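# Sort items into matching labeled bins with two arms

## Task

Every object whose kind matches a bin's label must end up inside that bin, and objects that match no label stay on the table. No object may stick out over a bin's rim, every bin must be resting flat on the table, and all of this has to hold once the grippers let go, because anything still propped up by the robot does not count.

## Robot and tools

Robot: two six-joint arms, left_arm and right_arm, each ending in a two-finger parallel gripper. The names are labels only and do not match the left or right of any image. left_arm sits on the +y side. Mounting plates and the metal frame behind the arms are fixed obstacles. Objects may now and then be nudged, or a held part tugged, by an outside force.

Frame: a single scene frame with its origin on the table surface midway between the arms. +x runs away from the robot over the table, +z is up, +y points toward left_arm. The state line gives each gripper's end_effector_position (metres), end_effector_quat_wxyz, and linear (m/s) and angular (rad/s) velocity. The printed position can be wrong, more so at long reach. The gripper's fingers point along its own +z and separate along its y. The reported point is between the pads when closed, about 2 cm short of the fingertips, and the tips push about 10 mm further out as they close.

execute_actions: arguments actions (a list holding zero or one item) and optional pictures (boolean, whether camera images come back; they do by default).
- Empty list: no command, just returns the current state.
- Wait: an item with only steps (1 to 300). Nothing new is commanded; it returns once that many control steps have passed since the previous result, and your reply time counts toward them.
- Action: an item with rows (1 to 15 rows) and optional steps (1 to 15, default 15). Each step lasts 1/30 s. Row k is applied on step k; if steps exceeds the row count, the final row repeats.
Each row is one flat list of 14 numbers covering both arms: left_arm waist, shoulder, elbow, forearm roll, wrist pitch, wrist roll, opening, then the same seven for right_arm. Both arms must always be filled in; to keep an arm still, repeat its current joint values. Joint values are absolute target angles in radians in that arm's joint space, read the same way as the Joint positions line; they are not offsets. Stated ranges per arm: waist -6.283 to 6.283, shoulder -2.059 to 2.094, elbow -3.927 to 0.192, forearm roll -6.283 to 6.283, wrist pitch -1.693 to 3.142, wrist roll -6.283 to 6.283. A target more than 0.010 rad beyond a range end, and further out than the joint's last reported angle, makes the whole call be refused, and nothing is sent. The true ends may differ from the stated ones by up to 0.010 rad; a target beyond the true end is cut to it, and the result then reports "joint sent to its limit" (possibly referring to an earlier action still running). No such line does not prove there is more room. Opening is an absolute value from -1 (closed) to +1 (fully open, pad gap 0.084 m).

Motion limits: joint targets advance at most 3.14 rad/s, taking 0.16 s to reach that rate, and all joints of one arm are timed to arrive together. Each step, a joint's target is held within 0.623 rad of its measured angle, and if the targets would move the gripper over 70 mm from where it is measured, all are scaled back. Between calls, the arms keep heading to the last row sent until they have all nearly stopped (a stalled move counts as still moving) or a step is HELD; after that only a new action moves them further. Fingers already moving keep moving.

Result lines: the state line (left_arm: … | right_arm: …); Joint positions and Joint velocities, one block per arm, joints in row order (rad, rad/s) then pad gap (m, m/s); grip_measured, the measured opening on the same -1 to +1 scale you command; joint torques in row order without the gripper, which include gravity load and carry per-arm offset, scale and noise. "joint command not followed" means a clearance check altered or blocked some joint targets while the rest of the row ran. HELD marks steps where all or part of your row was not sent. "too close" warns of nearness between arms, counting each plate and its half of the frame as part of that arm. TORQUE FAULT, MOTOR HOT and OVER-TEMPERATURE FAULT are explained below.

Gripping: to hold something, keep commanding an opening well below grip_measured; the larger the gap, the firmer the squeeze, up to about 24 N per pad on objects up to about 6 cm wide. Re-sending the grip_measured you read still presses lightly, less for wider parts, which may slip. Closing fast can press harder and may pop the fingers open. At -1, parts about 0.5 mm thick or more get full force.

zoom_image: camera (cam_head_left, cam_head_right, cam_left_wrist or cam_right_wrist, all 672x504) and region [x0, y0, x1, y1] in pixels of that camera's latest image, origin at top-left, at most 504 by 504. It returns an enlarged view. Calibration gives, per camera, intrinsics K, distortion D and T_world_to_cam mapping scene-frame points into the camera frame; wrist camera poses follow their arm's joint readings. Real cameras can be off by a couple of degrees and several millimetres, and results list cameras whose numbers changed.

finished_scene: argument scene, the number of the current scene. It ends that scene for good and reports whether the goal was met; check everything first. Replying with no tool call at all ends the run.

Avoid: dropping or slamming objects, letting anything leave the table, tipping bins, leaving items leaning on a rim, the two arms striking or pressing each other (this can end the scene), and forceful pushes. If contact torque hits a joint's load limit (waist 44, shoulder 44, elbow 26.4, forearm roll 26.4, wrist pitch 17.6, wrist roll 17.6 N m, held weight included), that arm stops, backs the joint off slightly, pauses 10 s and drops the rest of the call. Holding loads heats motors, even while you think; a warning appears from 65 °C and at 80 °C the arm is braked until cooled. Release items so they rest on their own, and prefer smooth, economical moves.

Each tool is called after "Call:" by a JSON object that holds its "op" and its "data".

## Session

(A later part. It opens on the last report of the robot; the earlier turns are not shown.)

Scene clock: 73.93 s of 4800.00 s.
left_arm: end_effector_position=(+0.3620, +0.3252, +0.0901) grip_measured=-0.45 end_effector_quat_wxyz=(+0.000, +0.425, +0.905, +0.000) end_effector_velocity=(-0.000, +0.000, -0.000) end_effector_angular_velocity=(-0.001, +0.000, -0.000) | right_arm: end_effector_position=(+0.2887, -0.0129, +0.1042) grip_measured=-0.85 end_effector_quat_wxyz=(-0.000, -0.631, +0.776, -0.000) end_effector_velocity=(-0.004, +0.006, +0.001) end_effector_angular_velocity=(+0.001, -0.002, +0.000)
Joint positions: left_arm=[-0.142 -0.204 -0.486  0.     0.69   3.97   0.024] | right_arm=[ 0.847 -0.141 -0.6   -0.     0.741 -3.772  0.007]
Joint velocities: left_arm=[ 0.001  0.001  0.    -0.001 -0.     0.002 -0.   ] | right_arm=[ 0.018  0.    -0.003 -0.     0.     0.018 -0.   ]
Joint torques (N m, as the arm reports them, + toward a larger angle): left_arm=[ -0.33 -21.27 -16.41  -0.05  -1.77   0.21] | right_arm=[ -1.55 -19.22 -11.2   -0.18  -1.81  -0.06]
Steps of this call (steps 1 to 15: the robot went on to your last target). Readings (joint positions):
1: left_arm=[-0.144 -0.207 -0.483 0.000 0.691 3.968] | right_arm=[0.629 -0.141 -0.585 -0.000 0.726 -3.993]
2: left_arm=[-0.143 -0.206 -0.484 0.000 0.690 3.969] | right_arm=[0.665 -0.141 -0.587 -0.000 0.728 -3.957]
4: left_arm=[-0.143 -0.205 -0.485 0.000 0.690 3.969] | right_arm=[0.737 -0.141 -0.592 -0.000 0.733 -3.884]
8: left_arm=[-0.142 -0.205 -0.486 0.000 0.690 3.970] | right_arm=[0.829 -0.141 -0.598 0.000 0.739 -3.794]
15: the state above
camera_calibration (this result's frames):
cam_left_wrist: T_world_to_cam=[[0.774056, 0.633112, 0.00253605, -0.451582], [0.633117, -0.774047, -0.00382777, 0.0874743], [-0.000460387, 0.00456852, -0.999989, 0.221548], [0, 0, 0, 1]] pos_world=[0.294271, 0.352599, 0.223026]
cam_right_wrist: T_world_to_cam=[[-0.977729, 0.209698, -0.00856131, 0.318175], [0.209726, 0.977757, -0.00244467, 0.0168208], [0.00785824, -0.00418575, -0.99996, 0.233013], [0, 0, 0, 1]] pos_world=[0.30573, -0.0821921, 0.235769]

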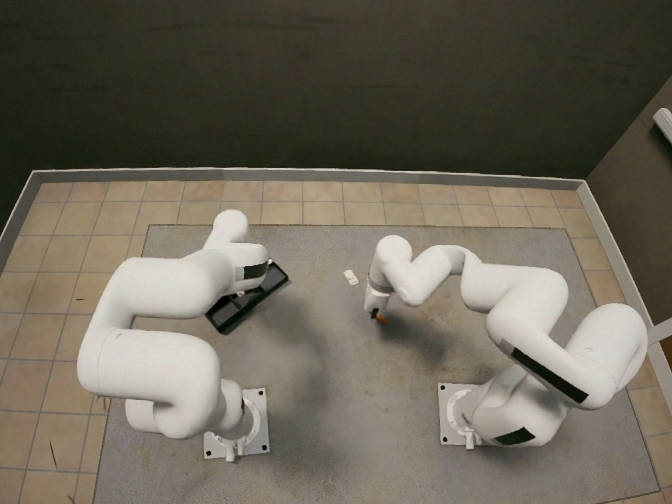

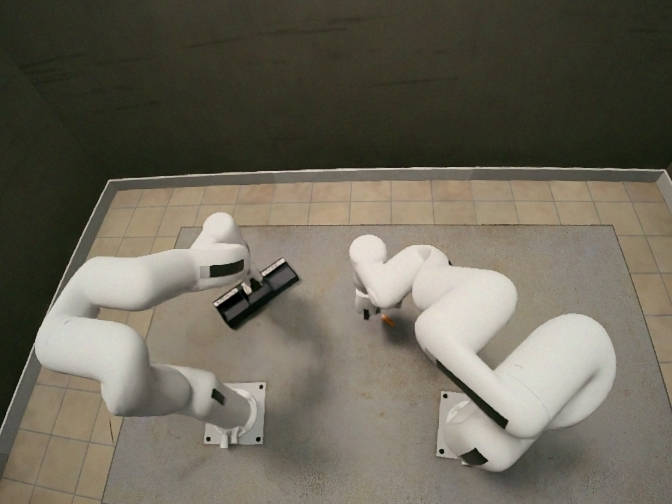

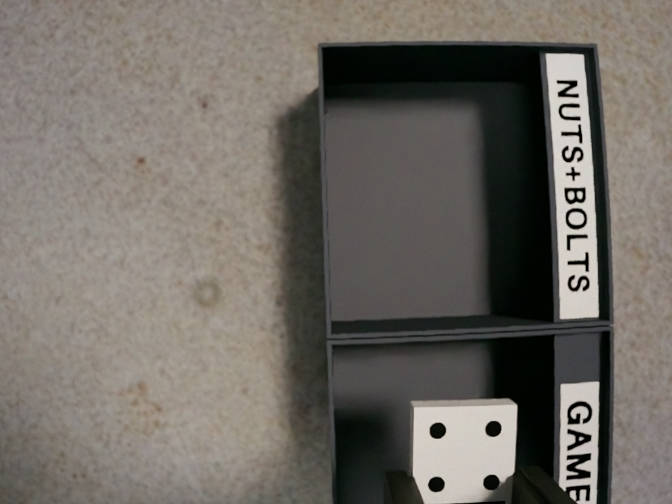

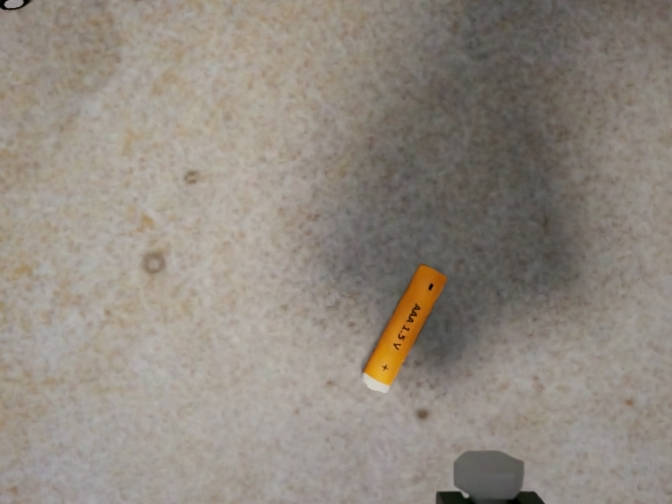

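Call:
{"op": "execute_actions", "data": {"actions": [{"rows":[[-0.142,-0.04,-0.452,0,0.492,3.97,-0.8,0.6,-0.141,-0.6,0,0.741,-3.77,-1]]}], "pictures": false}}

Call:
{"op": "execute_actions", "data": {"actions": [{"rows":[[-0.142,-0.04,-0.452,0,0.492,3.97,-0.25,0.3,-0.141,-0.6,0,0.741,-3.77,-1]],"steps":10}], "pictures": false}}

Call:
{"op": "execute_actions", "data": {"actions": [{"rows":[[-0.142,-0.204,-0.486,0,0.69,3.97,-0.25,0.1,-0.141,-0.6,0,0.741,-3.77,-1]],"steps":12}], "pictures": false}}

Scene clock: 80.40 s of 4800.00 s.
left_arm: end_effector_position=(+0.3625, +0.3252, +0.0378) grip_measured=-0.45 end_effector_quat_wxyz=(+0.001, +0.424, +0.905, +0.000) end_effector_velocity=(-0.002, +0.000, -0.006) end_effector_angular_velocity=(-0.000, -0.000, -0.000) | right_arm: end_effector_position=(+0.3415, -0.0876, +0.1043) grip_measured=-0.85 end_effector_quat_wxyz=(-0.000, -0.532, +0.847, +0.000) end_effector_velocity=(+0.006, -0.010, +0.001) end_effector_angular_velocity=(+0.002, -0.002, -0.031)
Joint positions: left_arm=[-0.142 -0.043 -0.453 -0.     0.494  3.97   0.024] | right_arm=[ 0.604 -0.141 -0.6    0.     0.741 -3.77   0.007]
Joint velocities: left_arm=[-0.     0.015  0.008 -0.    -0.023  0.    -0.   ] | right_arm=[-0.031 -0.    -0.002  0.001 -0.     0.    -0.   ]
Joint torques (N m, as the arm reports them, + toward a larger angle): left_arm=[ -1.01 -23.48 -13.99   0.19  -1.58   0.15] | right_arm=[ -1.28 -18.77 -11.2   -0.1   -1.76   0.18]
Steps of this call (steps 1 to 15: the robot went on to your last target; steps 16 to 90: nothing new was sent; then 2.97 s passed at rest; steps 91 to 105: all 15 steps of this action). Readings (joint positions):
91: left_arm=[-0.142 -0.204 -0.486 -0.000 0.690 3.970] | right_arm=[0.850 -0.141 -0.600 0.000 0.741 -3.770]
92: left_arm=[-0.142 -0.202 -0.486 -0.000 0.686 3.970] | right_arm=[0.847 -0.141 -0.600 0.000 0.741 -3.770]
94: left_arm=[-0.142 -0.172 -0.482 -0.000 0.644 3.970] | right_arm=[0.810 -0.141 -0.600 0.000 0.741 -3.770]
98: left_arm=[-0.142 -0.063 -0.453 0.000 0.528 3.970] | right_arm=[0.663 -0.141 -0.600 -0.000 0.741 -3.770]
105: the state above

Scene clock: 80.73 s of 4800.00 s.
left_arm: end_effector_position=(+0.3618, +0.3253, +0.0368) grip_measured=-0.27 end_effector_quat_wxyz=(+0.000, +0.425, +0.905, +0.000) end_effector_velocity=(-0.001, -0.000, -0.001) end_effector_angular_velocity=(+0.000, +0.003, -0.001) | right_arm: end_effector_position=(+0.3759, -0.1772, +0.1043) grip_measured=-0.85 end_effector_quat_wxyz=(+0.000, -0.420, +0.908, -0.000) end_effector_velocity=(+0.059, -0.257, -0.003) end_effector_angular_velocity=(-0.002, +0.010, -0.697)
Joint positions: left_arm=[-0.142 -0.04  -0.452 -0.     0.492  3.97   0.032] | right_arm=[ 0.349 -0.141 -0.6   -0.     0.741 -3.77   0.007]
Joint velocities: left_arm=[-0.     0.002  0.001  0.    -0.     0.     0.   ] | right_arm=[-0.697  0.001  0.006 -0.     0.003  0.    -0.   ]
Joint torques (N m, as the arm reports them, + toward a larger angle): left_arm=[  0.   -23.78 -13.78   0.11  -1.77   0.27] | right_arm=[  6.13 -19.49 -11.04  -0.06  -1.97   0.19]
Steps of this call (steps 1 to 10: all 10 steps of this action). Readings (joint positions):
1: left_arm=[-0.142 -0.042 -0.453 -0.000 0.493 3.970] | right_arm=[0.603 -0.141 -0.600 0.000 0.741 -3.770]
2: left_arm=[-0.142 -0.042 -0.453 -0.000 0.493 3.970] | right_arm=[0.600 -0.141 -0.600 0.000 0.741 -3.770]
4: left_arm=[-0.142 -0.041 -0.452 -0.000 0.492 3.970] | right_arm=[0.562 -0.141 -0.600 0.000 0.741 -3.770]
8: left_arm=[-0.142 -0.040 -0.452 -0.000 0.492 3.970] | right_arm=[0.411 -0.141 -0.600 -0.000 0.741 -3.770]
10: the state above

Scene clock: 81.13 s of 4800.00 s.
left_arm: end_effector_position=(+0.3625, +0.3252, +0.0888) grip_measured=-0.27 end_effector_quat_wxyz=(+0.001, +0.425, +0.905, +0.000) end_effector_velocity=(-0.033, +0.002, -0.009) end_effector_angular_velocity=(+0.005, +0.096, -0.000) | right_arm: end_effector_position=(+0.3863, -0.2674, +0.1042) grip_measured=-0.85 end_effector_quat_wxyz=(-0.000, -0.307, +0.952, +0.000) end_effector_velocity=(+0.001, -0.027, +0.001) end_effector_angular_velocity=(+0.001, -0.001, -0.072)
Joint positions: left_arm=[-0.142 -0.2   -0.485 -0.     0.683  3.97   0.032] | right_arm=[ 0.108 -0.141 -0.6    0.     0.741 -3.77   0.007]
Joint velocities: left_arm=[-0.    -0.027  0.032  0.     0.092 -0.    -0.   ] | right_arm=[-0.071 -0.    -0.002  0.001  0.     0.001  0.   ]
Joint torques (N m, as the arm reports them, + toward a larger angle): left_arm=[ -0.82 -21.33 -16.88  -0.21  -1.96   0.32] | right_arm=[ -1.29 -18.83 -11.17  -0.08  -1.82   0.14]
Steps of this call (steps 1 to 12: all 12 steps of this action). Readings (joint positions):
1: left_arm=[-0.142 -0.040 -0.452 -0.000 0.492 3.970] | right_arm=[0.330 -0.141 -0.600 -0.000 0.741 -3.770]
2: left_arm=[-0.142 -0.042 -0.452 0.000 0.496 3.970] | right_arm=[0.317 -0.141 -0.600 -0.000 0.741 -3.770]
4: left_arm=[-0.142 -0.072 -0.456 0.000 0.538 3.970] | right_arm=[0.269 -0.141 -0.600 0.000 0.741 -3.770]
8: left_arm=[-0.142 -0.181 -0.485 -0.000 0.654 3.970] | right_arm=[0.138 -0.141 -0.600 -0.000 0.741 -3.770]
12: the state above

Call:
{"op": "execute_actions", "data": {"actions": [{"rows":[[-0.45,-0.05,-0.75,0,0.8,4.5,0.1,0.1,-0.141,-0.6,0,0.741,-3.77,-1]],"steps":12}], "pictures": false}}

Call:
{"op": "execute_actions", "data": {"actions": [{"rows":[[-0.748,0.33,-1.149,0,0.819,5.13,0.1,0.1,-0.141,-0.6,0,0.741,-3.77,-1]]}], "pictures": false}}

Call:
{"op": "execute_actions", "data": {"actions": [{"steps":20}]}}

Scene clock: 87.13 s of 4800.00 s.
left_arm: end_effector_position=(+0.3991, +0.2240, +0.1143) grip_measured=+0.09 end_effector_quat_wxyz=(+0.001, +0.701, +0.714, +0.000) end_effector_velocity=(+0.060, -0.319, +0.063) end_effector_angular_velocity=(-0.000, -0.006, -1.893) | right_arm: end_effector_position=(+0.3865, -0.2703, +0.1043) grip_measured=-0.85 end_effector_quat_wxyz=(-0.000, -0.304, +0.953, -0.000) end_effector_velocity=(-0.000, +0.000, -0.001) end_effector_angular_velocity=(+0.000, +0.002, +0.001)
Joint positions: left_arm=[-0.391 -0.08  -0.7   -0.     0.778  4.396  0.048] | right_arm=[ 0.1   -0.141 -0.6   -0.     0.741 -3.77   0.007]
Joint velocities: left_arm=[-0.713  0.354 -0.602 -0.     0.242  1.18   0.   ] | right_arm=[ 0.001  0.003 -0.     0.    -0.    -0.001 -0.   ]
Joint torques (N m, as the arm reports them, + toward a larger angle): left_arm=[  2.09 -28.89 -14.35  -0.04  -1.76   0.09] | right_arm=[ -1.5  -18.79 -11.25  -0.08  -1.93   0.21]
Steps of this call (steps 1 to 15: the robot went on to your last target; steps 16 to 90: nothing new was sent; then 2.60 s passed at rest; steps 91 to 102: all 12 steps of this action). Readings (joint positions):
91: left_arm=[-0.142 -0.204 -0.486 -0.000 0.690 3.970] | right_arm=[0.100 -0.141 -0.600 -0.000 0.741 -3.770]
92: left_arm=[-0.144 -0.203 -0.487 -0.000 0.691 3.974] | right_arm=[0.100 -0.141 -0.600 -0.000 0.741 -3.770]
94: left_arm=[-0.166 -0.192 -0.506 -0.000 0.700 4.015] | right_arm=[0.100 -0.141 -0.600 0.000 0.741 -3.770]
98: left_arm=[-0.281 -0.135 -0.606 -0.000 0.739 4.209] | right_arm=[0.100 -0.141 -0.600 0.000 0.741 -3.770]
102: the state above

Scene clock: 87.63 s of 4800.00 s.
left_arm: end_effector_position=(+0.4296, +0.0504, +0.0958) grip_measured=+0.09 end_effector_quat_wxyz=(-0.000, +0.950, +0.312, -0.000) end_effector_velocity=(-0.019, -0.319, -0.075) end_effector_angular_velocity=(+0.008, +0.011, -1.617) | right_arm: end_effector_position=(+0.3865, -0.2703, +0.1043) grip_measured=-0.85 end_effector_quat_wxyz=(-0.000, -0.304, +0.953, -0.000) end_effector_velocity=(-0.000, +0.000, -0.000) end_effector_angular_velocity=(+0.000, +0.002, +0.000)
Joint positions: left_arm=[-0.705  0.278 -1.093 -0.     0.815  5.037  0.048] | right_arm=[ 0.1   -0.141 -0.6    0.     0.741 -3.77   0.007]
Joint velocities: left_arm=[-0.535  0.641 -0.669 -0.     0.042  1.082 -0.   ] | right_arm=[ 0.001  0.001 -0.     0.     0.001  0.     0.   ]
Joint torques (N m, as the arm reports them, + toward a larger angle): left_arm=[  2.48 -42.85 -14.94   0.25  -1.46  -0.22] | right_arm=[ -1.99 -18.8  -11.34  -0.27  -1.78  -0.01]
Steps of this call (steps 1 to 15: all 15 steps of this action). Readings (joint positions):
1: left_arm=[-0.412 -0.069 -0.718 -0.000 0.785 4.431] | right_arm=[0.100 -0.141 -0.600 0.000 0.741 -3.770]
2: left_arm=[-0.429 -0.059 -0.733 -0.000 0.790 4.460] | right_arm=[0.100 -0.141 -0.600 -0.000 0.741 -3.770]
4: left_arm=[-0.467 -0.017 -0.781 0.000 0.795 4.533] | right_arm=[0.100 -0.141 -0.600 -0.000 0.741 -3.770]
8: left_arm=[-0.557 0.097 -0.900 0.000 0.801 4.721] | right_arm=[0.100 -0.141 -0.600 -0.000 0.741 -3.770]
15: the state above

Scene clock: 88.30 s of 4800.00 s.
left_arm: end_effector_position=(+0.4280, +0.0245, +0.0901) grip_measured=+0.09 end_effector_quat_wxyz=(+0.000, +0.969, +0.247, +0.000) end_effector_velocity=(-0.000, -0.001, -0.000) end_effector_angular_velocity=(+0.001, +0.000, -0.002) | right_arm: end_effector_position=(+0.3865, -0.2703, +0.1043) grip_measured=-0.85 end_effector_quat_wxyz=(-0.000, -0.304, +0.953, -0.000) end_effector_velocity=(-0.001, +0.000, -0.001) end_effector_angular_velocity=(-0.000, +0.004, +0.001)
Joint positions: left_arm=[-0.748  0.33  -1.149  0.     0.819  5.13   0.048] | right_arm=[ 0.1   -0.141 -0.6    0.     0.741 -3.77   0.007]
Joint velocities: left_arm=[-0.001  0.001 -0.001  0.     0.    -0.     0.   ] | right_arm=[ 0.001  0.002  0.    -0.     0.001  0.    -0.   ]
Joint torques (N m, as the arm reports them, + toward a larger angle): left_arm=[ -1.16 -38.99 -17.46  -0.32  -1.63   0.32] | right_arm=[ -2.16 -18.99 -11.26   0.05  -1.87   0.22]
Steps of this call (steps 1 to 20: the robot went on to your last target). Readings (joint positions):
1: left_arm=[-0.721 0.297 -1.112 -0.000 0.816 5.068] | right_arm=[0.100 -0.141 -0.600 -0.000 0.741 -3.770]
2: left_arm=[-0.732 0.309 -1.124 -0.000 0.817 5.089] | right_arm=[0.100 -0.141 -0.600 0.000 0.741 -3.770]
4: left_arm=[-0.741 0.321 -1.137 -0.000 0.818 5.112] | right_arm=[0.100 -0.141 -0.600 0.000 0.741 -3.770]
8: left_arm=[-0.745 0.327 -1.146 0.000 0.819 5.126] | right_arm=[0.100 -0.141 -0.600 -0.000 0.741 -3.770]
20: the state above
camera_calibration (this result's frames):
cam_left_wrist: T_world_to_cam=[[0.471287, -0.881976, 0.00262634, -0.145559], [-0.881968, -0.471294, -0.00389728, 0.453969], [0.00467508, -0.000479612, -0.999989, 0.22084], [0, 0, 0, 1]] pos_world=[0.467954, 0.0856792, 0.222989]
cam_right_wrist: T_world_to_cam=[[-0.573359, 0.819257, -0.00878685, 0.476271], [0.819297, 0.573365, -0.00212741, -0.0969087], [0.00329518, -0.00841881, -0.999959, 0.231942], [0, 0, 0, 1]] pos_world=[0.351707, -0.332672, 0.235911]

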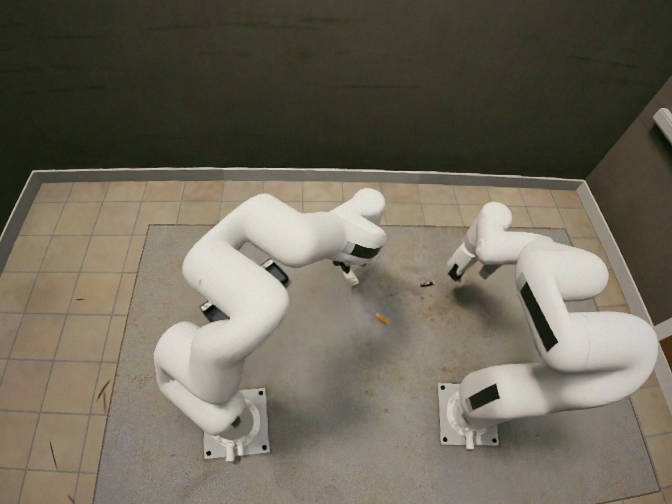

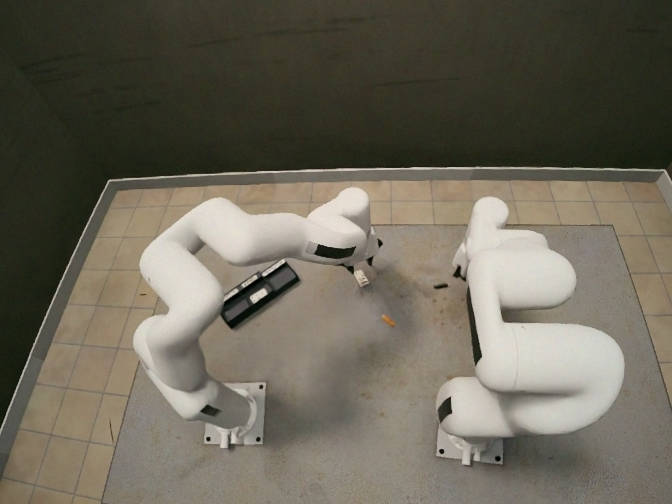

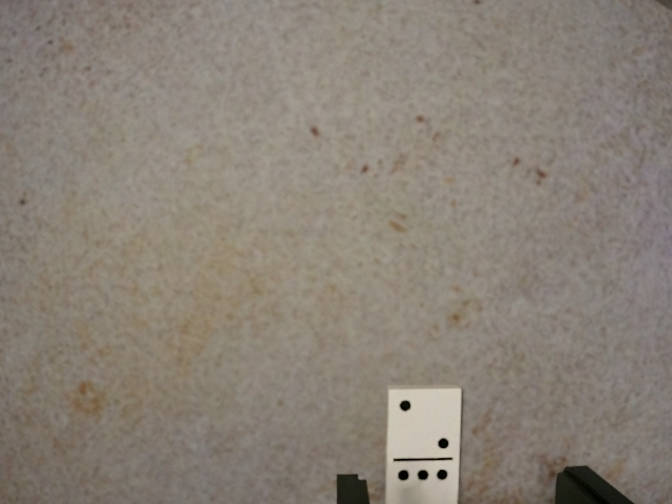

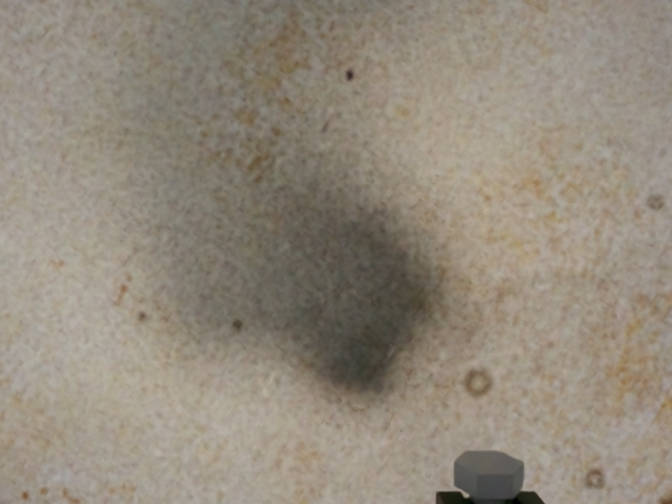

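Call:
{"op": "execute_actions", "data": {"actions": [{"rows":[[-0.761,0.4,-1.12,0,0.72,5.117,0.1,0.1,-0.141,-0.6,0,0.741,-3.77,-1],[-0.761,0.4,-1.12,0,0.72,5.117,0.1,0.1,-0.141,-0.6,0,0.741,-3.77,-1],[-0.761,0.4,-1.12,0,0.72,5.117,0.1,0.1,-0.141,-0.6,0,0.741,-3.77,-1],[-0.761,0.4,-1.12,0,0.72,5.117,0.1,0.1,-0.141,-0.6,0,0.741,-3.77,-1],[-0.761,0.4,-1.12,0,0.72,5.117,0.1,0.1,-0.141,-0.6,0,0.741,-3.77,-1],[-0.761,0.451,-1.106,0,0.655,5.117,0.1,0.1,-0.141,-0.6,0,0.741,-3.77,-1]]}], "pictures": false}}

Call:
{"op": "execute_actions", "data": {"actions": [{"steps":10}], "pictures": false}}

Call:
{"op": "execute_actions", "data": {"actions": [{"rows":[[-0.761,0.451,-1.106,0,0.655,5.117,-0.3,0.1,-0.141,-0.6,0,0.741,-3.77,-1],[-0.761,0.451,-1.106,0,0.655,5.117,-0.3,0.1,-0.141,-0.6,0,0.741,-3.77,-1],[-0.761,0.451,-1.106,0,0.655,5.117,-0.3,0.1,-0.141,-0.6,0,0.741,-3.77,-1],[-0.761,0.451,-1.106,0,0.655,5.117,-0.3,0.1,-0.141,-0.6,0,0.741,-3.77,-1],[-0.761,0.451,-1.106,0,0.655,5.117,-0.3,0.1,-0.141,-0.6,0,0.741,-3.77,-1],[-0.761,0.451,-1.106,0,0.655,5.117,-0.8,0.1,-0.141,-0.6,0,0.741,-3.77,-1]]}], "pictures": false}}

Call:
{"op": "execute_actions", "data": {"actions": [{"rows":[[-0.748,0.3,-1.149,0,0.849,5.13,-0.8,0.1,-0.141,-0.6,0,0.741,-3.77,-1]],"steps":12}], "pictures": false}}

Scene clock: 101.20 s of 4800.00 s.
left_arm: end_effector_position=(+0.4209, +0.0215, +0.0249) grip_measured=+0.09 end_effector_quat_wxyz=(-0.000, +0.969, +0.247, -0.000) end_effector_velocity=(+0.020, -0.016, +0.014) end_effector_angular_velocity=(-0.049, -0.062, +0.001) | right_arm: end_effector_position=(+0.3865, -0.2703, +0.1043) grip_measured=-0.85 end_effector_quat_wxyz=(-0.000, -0.304, +0.953, -0.000) end_effector_velocity=(+0.000, -0.000, +0.000) end_effector_angular_velocity=(-0.000, -0.001, -0.001)
Joint positions: left_arm=[-0.761  0.449 -1.107  0.     0.659  5.117  0.048] | right_arm=[ 0.1   -0.141 -0.6    0.     0.741 -3.77   0.007]
Joint velocities: left_arm=[-0.    -0.001 -0.026 -0.    -0.052 -0.001  0.   ] | right_arm=[-0.001 -0.     0.    -0.    -0.001 -0.001 -0.   ]
Joint torques (N m, as the arm reports them, + toward a larger angle): left_arm=[ -0.84 -40.43 -15.88   0.14  -1.6    0.27] | right_arm=[ -1.46 -18.99 -11.34  -0.02  -1.87   0.23]
Steps of this call (steps 1 to 15: the robot went on to your last target; steps 16 to 90: nothing new was sent; then 9.40 s passed at rest; steps 91 to 105: all 15 steps of this action). Readings (joint positions):
91: left_arm=[-0.748 0.330 -1.149 -0.000 0.819 5.130] | right_arm=[0.100 -0.141 -0.600 -0.000 0.741 -3.770]
92: left_arm=[-0.748 0.332 -1.149 -0.000 0.815 5.129] | right_arm=[0.100 -0.141 -0.600 0.000 0.741 -3.770]
94: left_arm=[-0.752 0.352 -1.143 -0.000 0.779 5.125] | right_arm=[0.100 -0.141 -0.600 -0.000 0.741 -3.770]
98: left_arm=[-0.760 0.406 -1.116 0.000 0.716 5.119] | right_arm=[0.100 -0.141 -0.600 0.000 0.741 -3.770]
105: the state above

Scene clock: 101.53 s of 4800.00 s.
left_arm: end_effector_position=(+0.4210, +0.0213, +0.0241) grip_measured=+0.09 end_effector_quat_wxyz=(+0.000, +0.969, +0.247, +0.000) end_effector_velocity=(-0.000, -0.000, -0.001) end_effector_angular_velocity=(-0.000, +0.001, +0.001) | right_arm: end_effector_position=(+0.3865, -0.2703, +0.1043) grip_measured=-0.85 end_effector_quat_wxyz=(-0.000, -0.304, +0.953, -0.000) end_effector_velocity=(-0.000, -0.000, -0.000) end_effector_angular_velocity=(+0.001, +0.000, -0.000)
Joint positions: left_arm=[-0.761  0.451 -1.106 -0.     0.655  5.117  0.048] | right_arm=[ 0.1   -0.141 -0.6    0.     0.741 -3.77   0.007]
Joint velocities: left_arm=[-0.001  0.002 -0.    -0.001 -0.002 -0.001  0.   ] | right_arm=[-0.     0.001 -0.     0.001 -0.    -0.001  0.   ]
Joint torques (N m, as the arm reports them, + toward a larger angle): left_arm=[ -0.28 -40.68 -15.8   -0.15  -1.92   0.09] | right_arm=[ -1.73 -18.82 -11.29  -0.32  -1.85   0.18]
Steps of this call (steps 1 to 10: the robot went on to your last target). Readings (joint positions):
1: left_arm=[-0.761 0.449 -1.107 -0.000 0.657 5.117] | right_arm=[0.100 -0.141 -0.600 -0.000 0.741 -3.770]
2: left_arm=[-0.761 0.449 -1.108 -0.000 0.656 5.117] | right_arm=[0.100 -0.141 -0.600 0.000 0.741 -3.770]
4: left_arm=[-0.761 0.449 -1.107 -0.000 0.656 5.117] | right_arm=[0.100 -0.141 -0.600 0.000 0.741 -3.770]
8: left_arm=[-0.761 0.450 -1.106 -0.000 0.655 5.117] | right_arm=[0.100 -0.141 -0.600 0.000 0.741 -3.770]
10: the state above

Scene clock: 102.03 s of 4800.00 s.
left_arm: end_effector_position=(+0.4210, +0.0213, +0.0239) grip_measured=-0.45 end_effector_quat_wxyz=(+0.000, +0.969, +0.247, +0.000) end_effector_velocity=(+0.000, +0.000, -0.000) end_effector_angular_velocity=(+0.001, +0.001, +0.000) | right_arm: end_effector_position=(+0.3865, -0.2703, +0.1043) grip_measured=-0.85 end_effector_quat_wxyz=(-0.000, -0.304, +0.953, -0.000) end_effector_velocity=(+0.000, -0.000, +0.000) end_effector_angular_velocity=(+0.000, -0.000, -0.001)
Joint positions: left_arm=[-0.761  0.451 -1.106 -0.     0.655  5.117  0.024] | right_arm=[ 0.1   -0.141 -0.6    0.     0.741 -3.77   0.007]
Joint velocities: left_arm=[ 0.001  0.    -0.     0.001  0.001 -0.    -0.   ] | right_arm=[-0.001  0.    -0.     0.    -0.    -0.001 -0.   ]
Joint torques (N m, as the arm reports them, + toward a larger angle): left_arm=[ -0.89 -39.55 -15.84  -0.14  -1.75   0.43] | right_arm=[ -1.99 -19.25 -11.16  -0.23  -1.86   0.2 ]
Steps of this call (steps 1 to 15: all 15 steps of this action). Readings (joint positions):
1: left_arm=[-0.761 0.451 -1.106 -0.000 0.655 5.117] | right_arm=[0.100 -0.141 -0.600 -0.000 0.741 -3.770]
2: left_arm=[-0.761 0.451 -1.106 -0.000 0.655 5.117] | right_arm=[0.100 -0.141 -0.600 0.000 0.741 -3.770]
4: left_arm=[-0.761 0.451 -1.106 -0.000 0.655 5.117] | right_arm=[0.100 -0.141 -0.600 0.000 0.741 -3.770]
8: left_arm=[-0.761 0.451 -1.106 -0.000 0.655 5.117] | right_arm=[0.100 -0.141 -0.600 -0.000 0.741 -3.770]
15: the state above

Scene clock: 102.43 s of 4800.00 s.
left_arm: end_effector_position=(+0.4272, +0.0248, +0.1028) grip_measured=-0.45 end_effector_quat_wxyz=(+0.002, +0.969, +0.247, +0.002) end_effector_velocity=(-0.052, +0.041, -0.053) end_effector_angular_velocity=(+0.131, +0.172, -0.003) | right_arm: end_effector_position=(+0.3865, -0.2703, +0.1043) grip_measured=-0.85 end_effector_quat_wxyz=(-0.000, -0.304, +0.953, -0.000) end_effector_velocity=(-0.000, +0.000, -0.000) end_effector_angular_velocity=(+0.000, +0.001, -0.000)
Joint positions: left_arm=[-0.748  0.302 -1.149 -0.     0.841  5.13   0.024] | right_arm=[ 0.1   -0.141 -0.6    0.     0.741 -3.77   0.007]
Joint velocities: left_arm=[ 0.002  0.023  0.085 -0.001  0.109  0.005 -0.   ] | right_arm=[ 0.     0.001  0.     0.    -0.001 -0.    -0.   ]
Joint torques (N m, as the arm reports them, + toward a larger angle): left_arm=[ -0.74 -39.32 -18.74  -0.13  -2.02   0.21] | right_arm=[ -1.74 -19.13 -11.47  -0.15  -1.94   0.19]
Steps of this call (steps 1 to 12: all 12 steps of this action). Readings (joint positions):
1: left_arm=[-0.761 0.451 -1.106 -0.000 0.655 5.117] | right_arm=[0.100 -0.141 -0.600 0.000 0.741 -3.770]
2: left_arm=[-0.761 0.449 -1.106 0.000 0.659 5.117] | right_arm=[0.100 -0.141 -0.600 0.000 0.741 -3.770]
4: left_arm=[-0.759 0.424 -1.109 0.000 0.701 5.120] | right_arm=[0.100 -0.141 -0.600 -0.000 0.741 -3.770]
8: left_arm=[-0.750 0.322 -1.148 -0.000 0.811 5.128] | right_arm=[0.100 -0.141 -0.600 -0.000 0.741 -3.770]
12: the state above

Call:
{"op": "execute_actions", "data": {"actions": [{"rows":[[-0.4,-0.08,-0.72,0,0.8,4.4,-0.8,0.1,-0.141,-0.6,0,0.741,-3.77,-1]]}], "pictures": false}}

Call:
{"op": "execute_actions", "data": {"actions": [{"rows":[[-0.142,-0.204,-0.486,0,0.69,3.97,-0.8,0.1,-0.141,-0.6,0,0.741,-3.77,-1]]}], "pictures": false}}

Call:
{"op": "execute_actions", "data": {"actions": [{"steps":15}]}}

Scene clock: 105.90 s of 4800.00 s.
left_arm: end_effector_position=(+0.4149, +0.1809, +0.1203) grip_measured=-0.45 end_effector_quat_wxyz=(+0.000, +0.786, +0.618, +0.000) end_effector_velocity=(-0.103, +0.358, +0.012) end_effector_angular_velocity=(+0.001, +0.002, +2.152) | right_arm: end_effector_position=(+0.3865, -0.2703, +0.1043) grip_measured=-0.85 end_effector_quat_wxyz=(-0.000, -0.304, +0.953, -0.000) end_effector_velocity=(+0.000, +0.001, +0.000) end_effector_angular_velocity=(-0.000, -0.000, +0.004)
Joint positions: left_arm=[-0.476  0.003 -0.814  0.     0.811  4.568  0.024] | right_arm=[ 0.1   -0.141 -0.6   -0.     0.741 -3.77   0.007]
Joint velocities: left_arm=[ 0.679 -0.744  0.839  0.002 -0.093 -1.474  0.   ] | right_arm=[ 0.002 -0.    -0.    -0.     0.    -0.002  0.   ]
Joint torques (N m, as the arm reports them, + toward a larger angle): left_arm=[ -1.88 -27.3  -17.17  -0.08  -1.4    0.49] | right_arm=[ -1.88 -19.02 -11.25   0.02  -1.83   0.17]
Steps of this call (steps 1 to 15: the robot went on to your last target; steps 16 to 89: nothing new was sent; steps 90 to 104: all 15 steps of this action). Readings (joint positions):
90: left_arm=[-0.748 0.300 -1.149 -0.000 0.849 5.130] | right_arm=[0.100 -0.141 -0.600 -0.000 0.741 -3.770]
91: left_arm=[-0.747 0.298 -1.147 -0.000 0.849 5.126] | right_arm=[0.100 -0.141 -0.600 0.000 0.741 -3.770]
93: left_arm=[-0.727 0.276 -1.120 -0.000 0.845 5.085] | right_arm=[0.100 -0.141 -0.600 -0.000 0.741 -3.770]
97: left_arm=[-0.634 0.176 -1.009 0.000 0.833 4.913] | right_arm=[0.100 -0.141 -0.600 0.000 0.741 -3.770]
104: the state above

Scene clock: 106.40 s of 4800.00 s.
left_arm: end_effector_position=(+0.3635, +0.3220, +0.0907) grip_measured=-0.45 end_effector_quat_wxyz=(-0.001, +0.436, +0.900, -0.000) end_effector_velocity=(-0.008, +0.034, -0.001) end_effector_angular_velocity=(-0.002, -0.041, +0.298) | right_arm: end_effector_position=(+0.3865, -0.2703, +0.1043) grip_measured=-0.85 end_effector_quat_wxyz=(-0.000, -0.304, +0.953, -0.000) end_effector_velocity=(-0.001, -0.001, -0.000) end_effector_angular_velocity=(-0.000, +0.002, -0.000)
Joint positions: left_arm=[-0.151 -0.198 -0.494  0.     0.694  3.987  0.024] | right_arm=[ 0.1   -0.141 -0.6   -0.     0.741 -3.77   0.007]
Joint velocities: left_arm=[ 0.097 -0.062  0.075  0.    -0.055 -0.202  0.   ] | right_arm=[-0.001  0.001  0.    -0.     0.001 -0.001 -0.   ]
Joint torques (N m, as the arm reports them, + toward a larger angle): left_arm=[ -2.64 -20.86 -17.07  -0.04  -1.93   0.25] | right_arm=[ -1.94 -18.81 -11.31  -0.07  -1.95   0.13]
Steps of this call (steps 1 to 15: all 15 steps of this action). Readings (joint positions):
1: left_arm=[-0.454 -0.021 -0.787 0.000 0.808 4.520] | right_arm=[0.100 -0.141 -0.600 -0.000 0.741 -3.770]
2: left_arm=[-0.433 -0.041 -0.763 0.000 0.804 4.476] | right_arm=[0.100 -0.141 -0.600 0.000 0.741 -3.770]
4: left_arm=[-0.382 -0.072 -0.714 -0.000 0.786 4.383] | right_arm=[0.100 -0.141 -0.600 -0.000 0.741 -3.770]
8: left_arm=[-0.270 -0.131 -0.608 0.000 0.741 4.193] | right_arm=[0.100 -0.141 -0.600 -0.000 0.741 -3.770]
15: the state above

Scene clock: 106.90 s of 4800.00 s.
left_arm: end_effector_position=(+0.3621, +0.3252, +0.0902) grip_measured=-0.45 end_effector_quat_wxyz=(+0.000, +0.425, +0.905, +0.000) end_effector_velocity=(-0.000, +0.001, -0.000) end_effector_angular_velocity=(+0.000, -0.000, +0.002) | right_arm: end_effector_position=(+0.3865, -0.2703, +0.1043) grip_measured=-0.85 end_effector_quat_wxyz=(-0.000, -0.304, +0.953, -0.000) end_effector_velocity=(-0.000, +0.000, -0.000) end_effector_angular_velocity=(+0.000, +0.001, -0.001)
Joint positions: left_arm=[-0.142 -0.204 -0.486 -0.     0.69   3.97   0.024] | right_arm=[ 0.1   -0.141 -0.6   -0.     0.741 -3.77   0.007]
Joint velocities: left_arm=[ 0.002 -0.001  0.002  0.001 -0.001 -0.001 -0.   ] | right_arm=[ 0.     0.001 -0.     0.001  0.     0.001 -0.   ]
Joint torques (N m, as the arm reports them, + toward a larger angle): left_arm=[ -0.75 -21.66 -16.07   0.12  -1.68   0.24] | right_arm=[ -1.86 -19.1  -11.3   -0.05  -1.85   0.15]
Steps of this call (steps 1 to 15: the robot went on to your last target). Readings (joint positions):
1: left_arm=[-0.149 -0.200 -0.492 -0.000 0.693 3.982] | right_arm=[0.100 -0.141 -0.600 -0.000 0.741 -3.770]
2: left_arm=[-0.147 -0.201 -0.491 -0.000 0.692 3.978] | right_arm=[0.100 -0.141 -0.600 0.000 0.741 -3.770]
4: left_arm=[-0.145 -0.203 -0.489 -0.000 0.691 3.974] | right_arm=[0.100 -0.141 -0.600 0.000 0.741 -3.770]
8: left_arm=[-0.143 -0.203 -0.487 -0.000 0.690 3.971] | right_arm=[0.100 -0.141 -0.600 0.000 0.741 -3.770]
15: the state above
camera_calibration (this result's frames):
cam_left_wrist: T_world_to_cam=[[0.774252, 0.632872, 0.00257002, -0.451604], [0.632877, -0.774243, -0.00379632, 0.0875123], [-0.000412761, 0.00456581, -0.999989, 0.221543], [0, 0, 0, 1]] pos_world=[0.294362, 0.352551, 0.223033]
cam_right_wrist: T_world_to_cam=[[-0.573359, 0.819257, -0.00878669, 0.476271], [0.819298, 0.573365, -0.00212774, -0.0969085], [0.00329482, -0.00841887, -0.999959, 0.231942], [0, 0, 0, 1]] pos_world=[0.351707, -0.332672, 0.235911]

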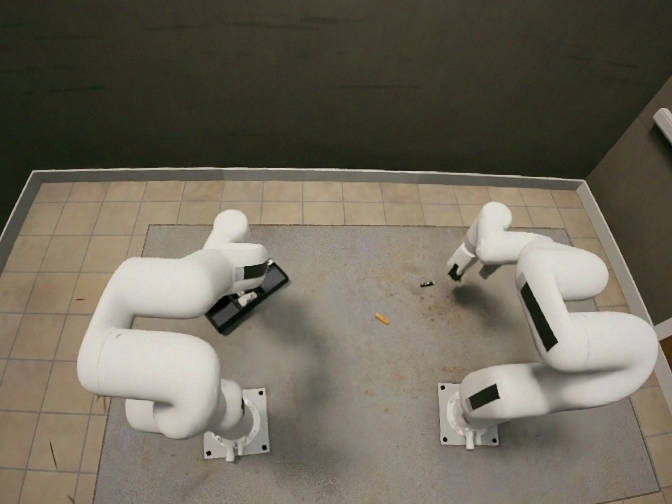

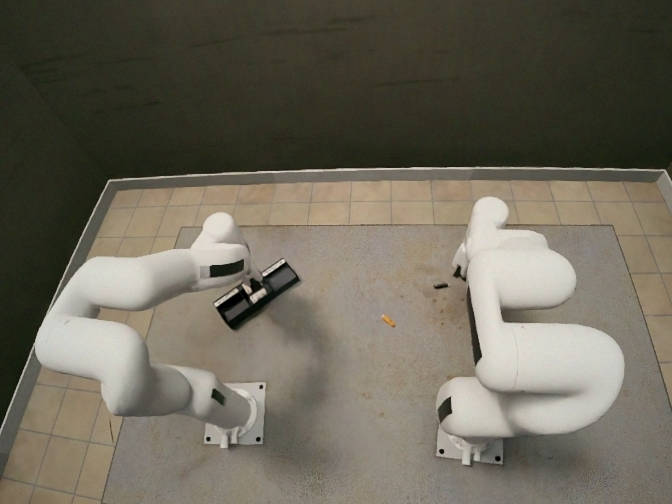

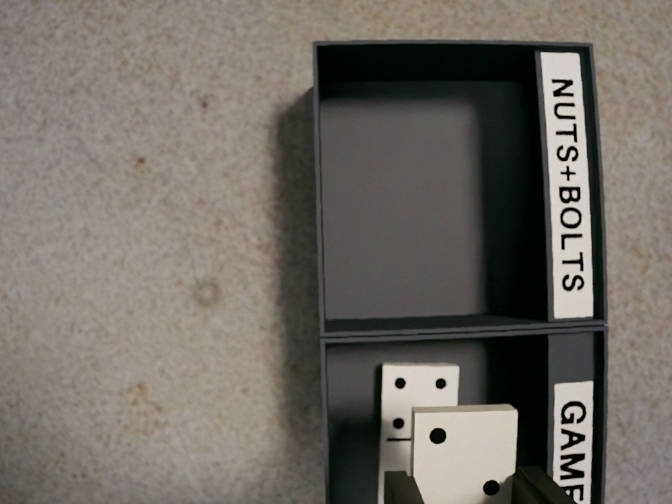

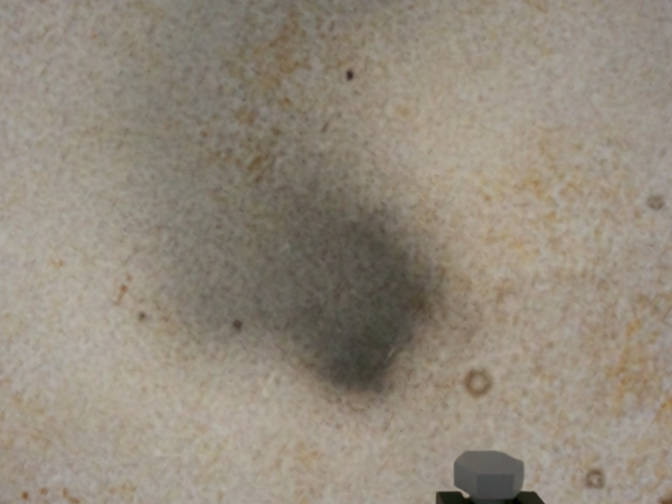

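Call:
{"op": "execute_actions", "data": {"actions": [{"rows":[[-0.147,-0.075,-0.451,0,0.526,3.97,-0.8,0.5,-0.141,-0.7,0,0.741,-3.3,-1]]}], "pictures": false}}

Call:
{"op": "execute_actions", "data": {"actions": [{"rows":[[-0.147,-0.075,-0.451,0,0.526,3.97,-0.3,0.8,-0.1,-0.75,0,0.741,-2.7,-1]],"steps":10}], "pictures": false}}

Call:
{"op": "execute_actions", "data": {"actions": [{"rows":[[-0.147,-0.24,-0.486,0,0.726,3.97,-0.3,0.8,-0.1,-0.75,0,0.741,-2.7,-1]],"steps":12}], "pictures": false}}

Call:
{"op": "execute_actions", "data": {"actions": [{"rows":[[1.3,-0.453,-0.3,0,0.753,3.97,-0.3,1.258,0.1,-1.0,0,0.7,-2.7,-1]]}], "pictures": false}}

Call:
{"op": "execute_actions", "data": {"actions": [{"steps":40}], "pictures": false}}

Call:
{"op": "execute_actions", "data": {"actions": [{"rows":[[1.3,-0.453,-0.3,0,0.753,3.97,-0.3,1.258,0.734,-1.695,0,0.611,-2.7,-1]]}], "pictures": false}}

Call:
{"op": "execute_actions", "data": {"actions": [{"steps":30}]}}

Scene clock: 118.57 s of 4800.00 s.
left_arm: end_effector_position=(+0.3611, +0.3236, +0.0469) grip_measured=-0.45 end_effector_quat_wxyz=(+0.001, +0.427, +0.904, +0.000) end_effector_velocity=(-0.003, +0.000, -0.005) end_effector_angular_velocity=(+0.000, +0.003, +0.002) | right_arm: end_effector_position=(+0.4004, -0.1191, +0.1404) grip_measured=-0.85 end_effector_quat_wxyz=(+0.047, -0.274, +0.960, +0.004) end_effector_velocity=(-0.018, +0.178, +0.046) end_effector_angular_velocity=(+0.081, -0.091, -0.058)
Joint positions: left_arm=[-0.147 -0.077 -0.452 -0.     0.527  3.97   0.024] | right_arm=[ 0.471 -0.141 -0.693  0.     0.741 -3.339  0.007]
Joint velocities: left_arm=[ 0.     0.011  0.008  0.    -0.017 -0.002 -0.   ] | right_arm=[ 0.415 -0.005 -0.108 -0.001 -0.001  0.476  0.   ]
Joint torques (N m, as the arm reports them, + toward a larger angle): left_arm=[ -0.5  -23.26 -14.25   0.15  -1.75   0.37] | right_arm=[ -7.88 -18.72 -10.25  -0.23  -1.64  -0.45]
Steps of this call (steps 1 to 15: the robot went on to your last target; steps 16 to 90: nothing new was sent; then 8.17 s passed at rest; steps 91 to 105: all 15 steps of this action). Readings (joint positions):
91: left_arm=[-0.142 -0.204 -0.486 -0.000 0.690 3.970] | right_arm=[0.100 -0.141 -0.600 -0.000 0.741 -3.770]
92: left_arm=[-0.142 -0.202 -0.486 -0.000 0.686 3.970] | right_arm=[0.102 -0.141 -0.600 -0.000 0.741 -3.766]
94: left_arm=[-0.143 -0.174 -0.481 -0.000 0.645 3.970] | right_arm=[0.134 -0.140 -0.608 -0.000 0.741 -3.725]
98: left_arm=[-0.146 -0.090 -0.451 0.000 0.553 3.970] | right_arm=[0.270 -0.141 -0.644 -0.000 0.741 -3.571]
105: the state above

Scene clock: 118.90 s of 4800.00 s.
left_arm: end_effector_position=(+0.3605, +0.3236, +0.0460) grip_measured=-0.32 end_effector_quat_wxyz=(+0.000, +0.427, +0.904, +0.000) end_effector_velocity=(-0.000, +0.000, -0.000) end_effector_angular_velocity=(+0.000, +0.001, -0.000) | right_arm: end_effector_position=(+0.3704, -0.0330, +0.1443) grip_measured=-0.85 end_effector_quat_wxyz=(+0.048, -0.179, +0.982, +0.020) end_effector_velocity=(-0.162, +0.336, +0.011) end_effector_angular_velocity=(+0.166, +0.068, -0.819)
Joint positions: left_arm=[-0.147 -0.075 -0.451 -0.     0.526  3.97   0.03 ] | right_arm=[ 0.684 -0.115 -0.73   0.     0.741 -2.929  0.007]
Joint velocities: left_arm=[ 0.     0.001  0.     0.    -0.     0.     0.   ] | right_arm=[ 0.862  0.113 -0.146 -0.    -0.     1.689  0.   ]
Joint torques (N m, as the arm reports them, + toward a larger angle): left_arm=[ -0.69 -23.07 -14.22   0.3   -1.88   0.14] | right_arm=[ -2.07 -21.11 -11.92  -0.03  -2.02   0.  ]
Steps of this call (steps 1 to 10: all 10 steps of this action). Readings (joint positions):
1: left_arm=[-0.147 -0.077 -0.452 -0.000 0.527 3.970] | right_arm=[0.481 -0.142 -0.696 0.000 0.741 -3.326]
2: left_arm=[-0.147 -0.076 -0.452 -0.000 0.527 3.970] | right_arm=[0.489 -0.141 -0.697 0.000 0.741 -3.313]
4: left_arm=[-0.147 -0.076 -0.451 -0.000 0.526 3.970] | right_arm=[0.513 -0.138 -0.701 -0.000 0.741 -3.262]
8: left_arm=[-0.147 -0.075 -0.451 -0.000 0.526 3.970] | right_arm=[0.626 -0.123 -0.720 0.000 0.741 -3.043]
10: the state above

Scene clock: 119.30 s of 4800.00 s.
left_arm: end_effector_position=(+0.3596, +0.3237, +0.0985) grip_measured=-0.32 end_effector_quat_wxyz=(+0.001, +0.427, +0.904, +0.000) end_effector_velocity=(-0.033, +0.002, -0.009) end_effector_angular_velocity=(+0.005, +0.097, -0.001) | right_arm: end_effector_position=(+0.3464, +0.0103, +0.1458) grip_measured=-0.85 end_effector_quat_wxyz=(+0.046, -0.123, +0.991, +0.029) end_effector_velocity=(-0.002, +0.005, +0.001) end_effector_angular_velocity=(+0.005, -0.001, -0.015)
Joint positions: left_arm=[-0.147 -0.236 -0.485 -0.     0.719  3.97   0.03 ] | right_arm=[ 0.798 -0.1   -0.75  -0.     0.741 -2.703  0.007]
Joint velocities: left_arm=[-0.    -0.029  0.031 -0.001  0.094  0.001 -0.   ] | right_arm=[ 0.012  0.002 -0.004  0.    -0.002  0.027 -0.   ]
Joint torques (N m, as the arm reports them, + toward a larger angle): left_arm=[ -0.57 -21.26 -17.85   0.41  -2.12   0.52] | right_arm=[ -1.76 -21.6  -12.16   0.02  -2.16   0.18]
Steps of this call (steps 1 to 12: all 12 steps of this action). Readings (joint positions):
1: left_arm=[-0.147 -0.075 -0.451 -0.000 0.526 3.970] | right_arm=[0.713 -0.111 -0.735 0.000 0.741 -2.874]
2: left_arm=[-0.147 -0.077 -0.451 0.000 0.530 3.970] | right_arm=[0.739 -0.108 -0.739 0.000 0.741 -2.824]
4: left_arm=[-0.147 -0.107 -0.455 0.000 0.572 3.970] | right_arm=[0.775 -0.103 -0.746 0.000 0.741 -2.755]
8: left_arm=[-0.147 -0.216 -0.485 -0.000 0.689 3.970] | right_arm=[0.794 -0.101 -0.749 0.000 0.741 -2.711]
12: the state above

Scene clock: 119.80 s of 4800.00 s.
left_arm: end_effector_position=(+0.2965, +0.4741, +0.0993) grip_measured=-0.32 end_effector_quat_wxyz=(-0.001, +0.195, +0.981, -0.001) end_effector_velocity=(-0.212, +0.333, -0.001) end_effector_angular_velocity=(+0.002, -0.004, +1.256) | right_arm: end_effector_position=(+0.2637, +0.1677, +0.1585) grip_measured=-0.85 end_effector_quat_wxyz=(+0.066, -0.294, +0.952, +0.060) end_effector_velocity=(-0.273, +0.331, +0.022) end_effector_angular_velocity=(+0.135, -0.078, +0.798)
Joint positions: left_arm=[ 0.343 -0.365 -0.374  0.     0.741  3.97   0.03 ] | right_arm=[ 1.151  0.054 -0.942 -0.     0.709 -2.7    0.007]
Joint velocities: left_arm=[ 1.256 -0.207  0.174  0.     0.029 -0.    -0.   ] | right_arm=[ 0.801  0.346 -0.432  0.    -0.069  0.002  0.   ]
Joint torques (N m, as the arm reports them, + toward a larger angle): left_arm=[ -0.64 -17.03 -16.28  -0.02  -1.15   0.15] | right_arm=[ -1.53 -26.09 -11.88  -0.02  -2.12   0.12]
Steps of this call (steps 1 to 15: all 15 steps of this action). Readings (joint positions):
1: left_arm=[-0.147 -0.236 -0.484 0.000 0.721 3.970] | right_arm=[0.798 -0.100 -0.750 -0.000 0.741 -2.702]
2: left_arm=[-0.144 -0.238 -0.483 -0.000 0.723 3.970] | right_arm=[0.801 -0.099 -0.751 -0.000 0.741 -2.701]
4: left_arm=[-0.106 -0.251 -0.470 -0.000 0.725 3.970] | right_arm=[0.837 -0.082 -0.771 -0.000 0.738 -2.701]
8: left_arm=[0.057 -0.303 -0.426 0.000 0.732 3.970] | right_arm=[0.959 -0.030 -0.838 -0.000 0.726 -2.701]
15: the state above

Scene clock: 121.13 s of 4800.00 s.
left_arm: end_effector_position=(+0.0651, +0.6279, +0.0978) grip_measured=-0.32 end_effector_quat_wxyz=(-0.000, -0.279, +0.960, -0.000) end_effector_velocity=(-0.001, +0.000, -0.000) end_effector_angular_velocity=(+0.000, +0.000, +0.003) | right_arm: end_effector_position=(+0.2241, +0.2102, +0.1612) grip_measured=-0.85 end_effector_quat_wxyz=(+0.070, -0.344, +0.934, +0.071) end_effector_velocity=(-0.001, +0.001, +0.001) end_effector_angular_velocity=(+0.002, -0.001, +0.002)
Joint positions: left_arm=[ 1.3   -0.453 -0.3   -0.     0.753  3.97   0.03 ] | right_arm=[ 1.258  0.1   -1.     0.     0.7   -2.7    0.007]
Joint velocities: left_arm=[ 0.002 -0.     0.     0.    -0.    -0.    -0.   ] | right_arm=[ 0.001 -0.001  0.    -0.    -0.001 -0.    -0.   ]
Joint torques (N m, as the arm reports them, + toward a larger angle): left_arm=[ -1.03 -13.89 -16.54  -0.31  -1.61   0.09] | right_arm=[ -2.17 -27.92 -12.43  -0.1   -2.27   0.11]
Steps of this call (steps 1 to 40: the robot went on to your last target). Readings (joint positions):
1: left_arm=[0.385 -0.372 -0.368 0.000 0.742 3.970] | right_arm=[1.178 0.065 -0.956 -0.000 0.707 -2.700]
2: left_arm=[0.428 -0.378 -0.363 0.000 0.743 3.970] | right_arm=[1.203 0.076 -0.970 -0.000 0.705 -2.700]
4: left_arm=[0.513 -0.389 -0.354 0.000 0.744 3.970] | right_arm=[1.237 0.090 -0.987 0.000 0.702 -2.700]
8: left_arm=[0.685 -0.407 -0.339 0.000 0.747 3.970] | right_arm=[1.253 0.098 -0.997 0.000 0.701 -2.700]
40: the state above

Scene clock: 121.63 s of 4800.00 s.
left_arm: end_effector_position=(+0.0651, +0.6279, +0.0978) grip_measured=-0.32 end_effector_quat_wxyz=(+0.000, -0.279, +0.960, -0.000) end_effector_velocity=(+0.000, +0.000, +0.000) end_effector_angular_velocity=(+0.001, +0.000, -0.001) | right_arm: end_effector_position=(+0.2882, +0.3522, +0.1184) grip_measured=-0.85 end_effector_quat_wxyz=(+0.110, -0.341, +0.927, +0.112) end_effector_velocity=(+0.140, +0.311, -0.168) end_effector_angular_velocity=(+0.278, -0.127, +0.002)
Joint positions: left_arm=[ 1.3   -0.453 -0.3    0.     0.753  3.97   0.03 ] | right_arm=[ 1.258  0.601 -1.546 -0.     0.629 -2.7    0.007]
Joint velocities: left_arm=[-0.     0.    -0.     0.001 -0.     0.    -0.   ] | right_arm=[ 0.     1.254 -1.388 -0.001 -0.172 -0.001 -0.   ]
Joint torques (N m, as the arm reports them, + toward a larger angle): left_arm=[ -0.51 -14.51 -17.04   0.02  -1.57   0.22] | right_arm=[ -1.69 -42.38 -11.49  -0.26  -2.28   0.06]
Steps of this call (steps 1 to 15: all 15 steps of this action). Readings (joint positions):
1: left_arm=[1.300 -0.453 -0.300 -0.000 0.753 3.970] | right_arm=[1.258 0.100 -1.000 0.000 0.700 -2.700]
2: left_arm=[1.300 -0.453 -0.300 -0.000 0.753 3.970] | right_arm=[1.258 0.103 -1.003 0.000 0.700 -2.700]
4: left_arm=[1.300 -0.453 -0.300 -0.000 0.753 3.970] | right_arm=[1.258 0.140 -1.043 0.000 0.694 -2.700]
8: left_arm=[1.300 -0.453 -0.300 -0.000 0.753 3.970] | right_arm=[1.258 0.311 -1.220 -0.000 0.670 -2.700]
15: the state above

Scene clock: 122.63 s of 4800.00 s.
left_arm: end_effector_position=(+0.0650, +0.6279, +0.0978) grip_measured=-0.32 end_effector_quat_wxyz=(+0.000, -0.279, +0.960, -0.000) end_effector_velocity=(+0.000, -0.000, +0.000) end_effector_angular_velocity=(-0.000, -0.001, +0.001) | right_arm: end_effector_position=(+0.3025, +0.3839, +0.0996) grip_measured=-0.85 end_effector_quat_wxyz=(+0.122, -0.340, +0.924, +0.124) end_effector_velocity=(-0.000, +0.000, +0.001) end_effector_angular_velocity=(+0.001, +0.000, -0.000)
Joint positions: left_arm=[ 1.3   -0.453 -0.3    0.     0.753  3.97   0.03 ] | right_arm=[ 1.258  0.734 -1.695  0.     0.611 -2.7    0.007]
Joint velocities: left_arm=[ 0.     0.    -0.    -0.001  0.    -0.    -0.   ] | right_arm=[ 0.001 -0.001 -0.     0.001  0.     0.001  0.   ]
Joint torques (N m, as the arm reports them, + toward a larger angle): left_arm=[ -0.73 -14.06 -16.98   0.18  -1.67   0.36] | right_arm=[ -1.26 -43.47 -12.96  -0.2   -2.67   0.28]
Steps of this call (steps 1 to 30: the robot went on to your last target). Readings (joint positions):
1: left_arm=[1.300 -0.453 -0.300 -0.000 0.753 3.970] | right_arm=[1.258 0.640 -1.590 -0.000 0.624 -2.700]
2: left_arm=[1.300 -0.453 -0.300 0.000 0.753 3.970] | right_arm=[1.258 0.673 -1.625 -0.000 0.620 -2.700]
4: left_arm=[1.300 -0.453 -0.300 0.000 0.753 3.970] | right_arm=[1.258 0.711 -1.662 0.000 0.615 -2.700]
8: left_arm=[1.300 -0.453 -0.300 -0.000 0.753 3.970] | right_arm=[1.258 0.728 -1.688 0.000 0.612 -2.700]
30: the state above
All arms were judged still, so your last target was given up. Only a new action makes them travel on or press farther. Fingers that are still opening or closing keep moving.
camera_calibration (this result's frames):
cam_left_wrist: T_world_to_cam=[[-0.528501, 0.848929, 0.00251225, -0.464197], [0.84892, 0.528507, -0.00384871, -0.322164], [-0.00459502, 0.0000986569, -0.999989, 0.230784], [0, 0, 0, 1]] pos_world=[0.0292237, 0.564313, 0.230708]
cam_right_wrist: T_world_to_cam=[[-0.652714, 0.744493, 0.140338, -0.069996], [0.743549, 0.594002, 0.307078, -0.41902], [0.145257, 0.304782, -0.94128, 0.0640218], [0, 0, 0, 1]] pos_world=[0.256575, 0.281497, 0.198757]

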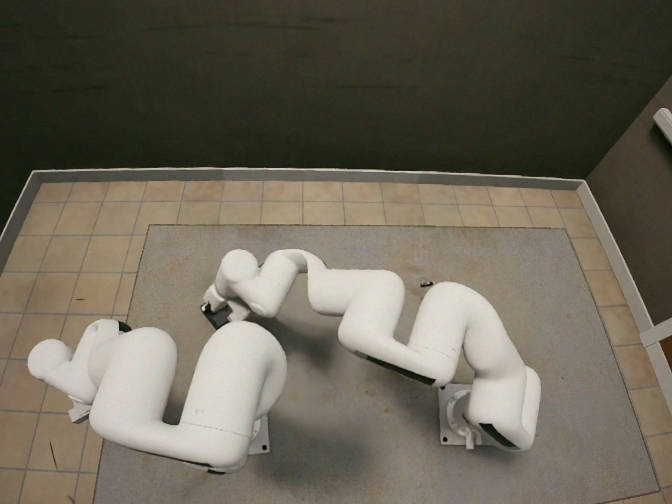

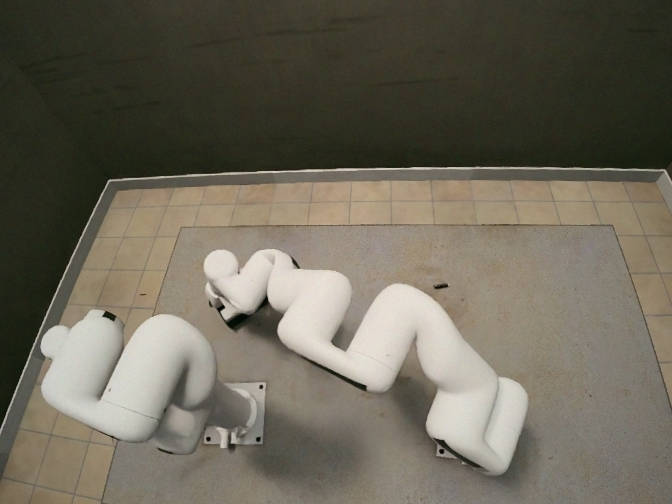

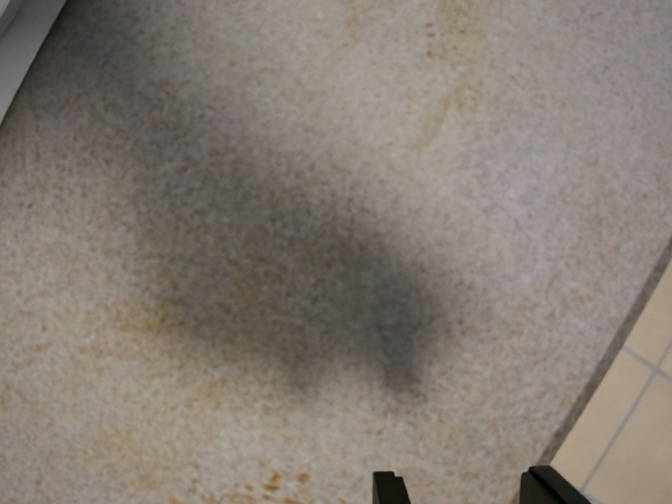

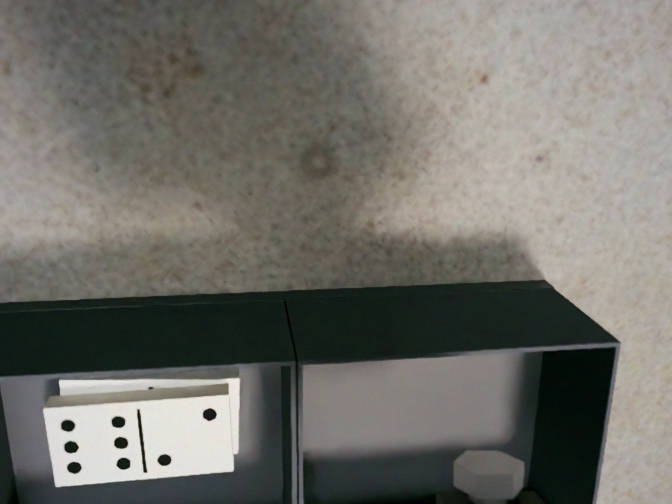

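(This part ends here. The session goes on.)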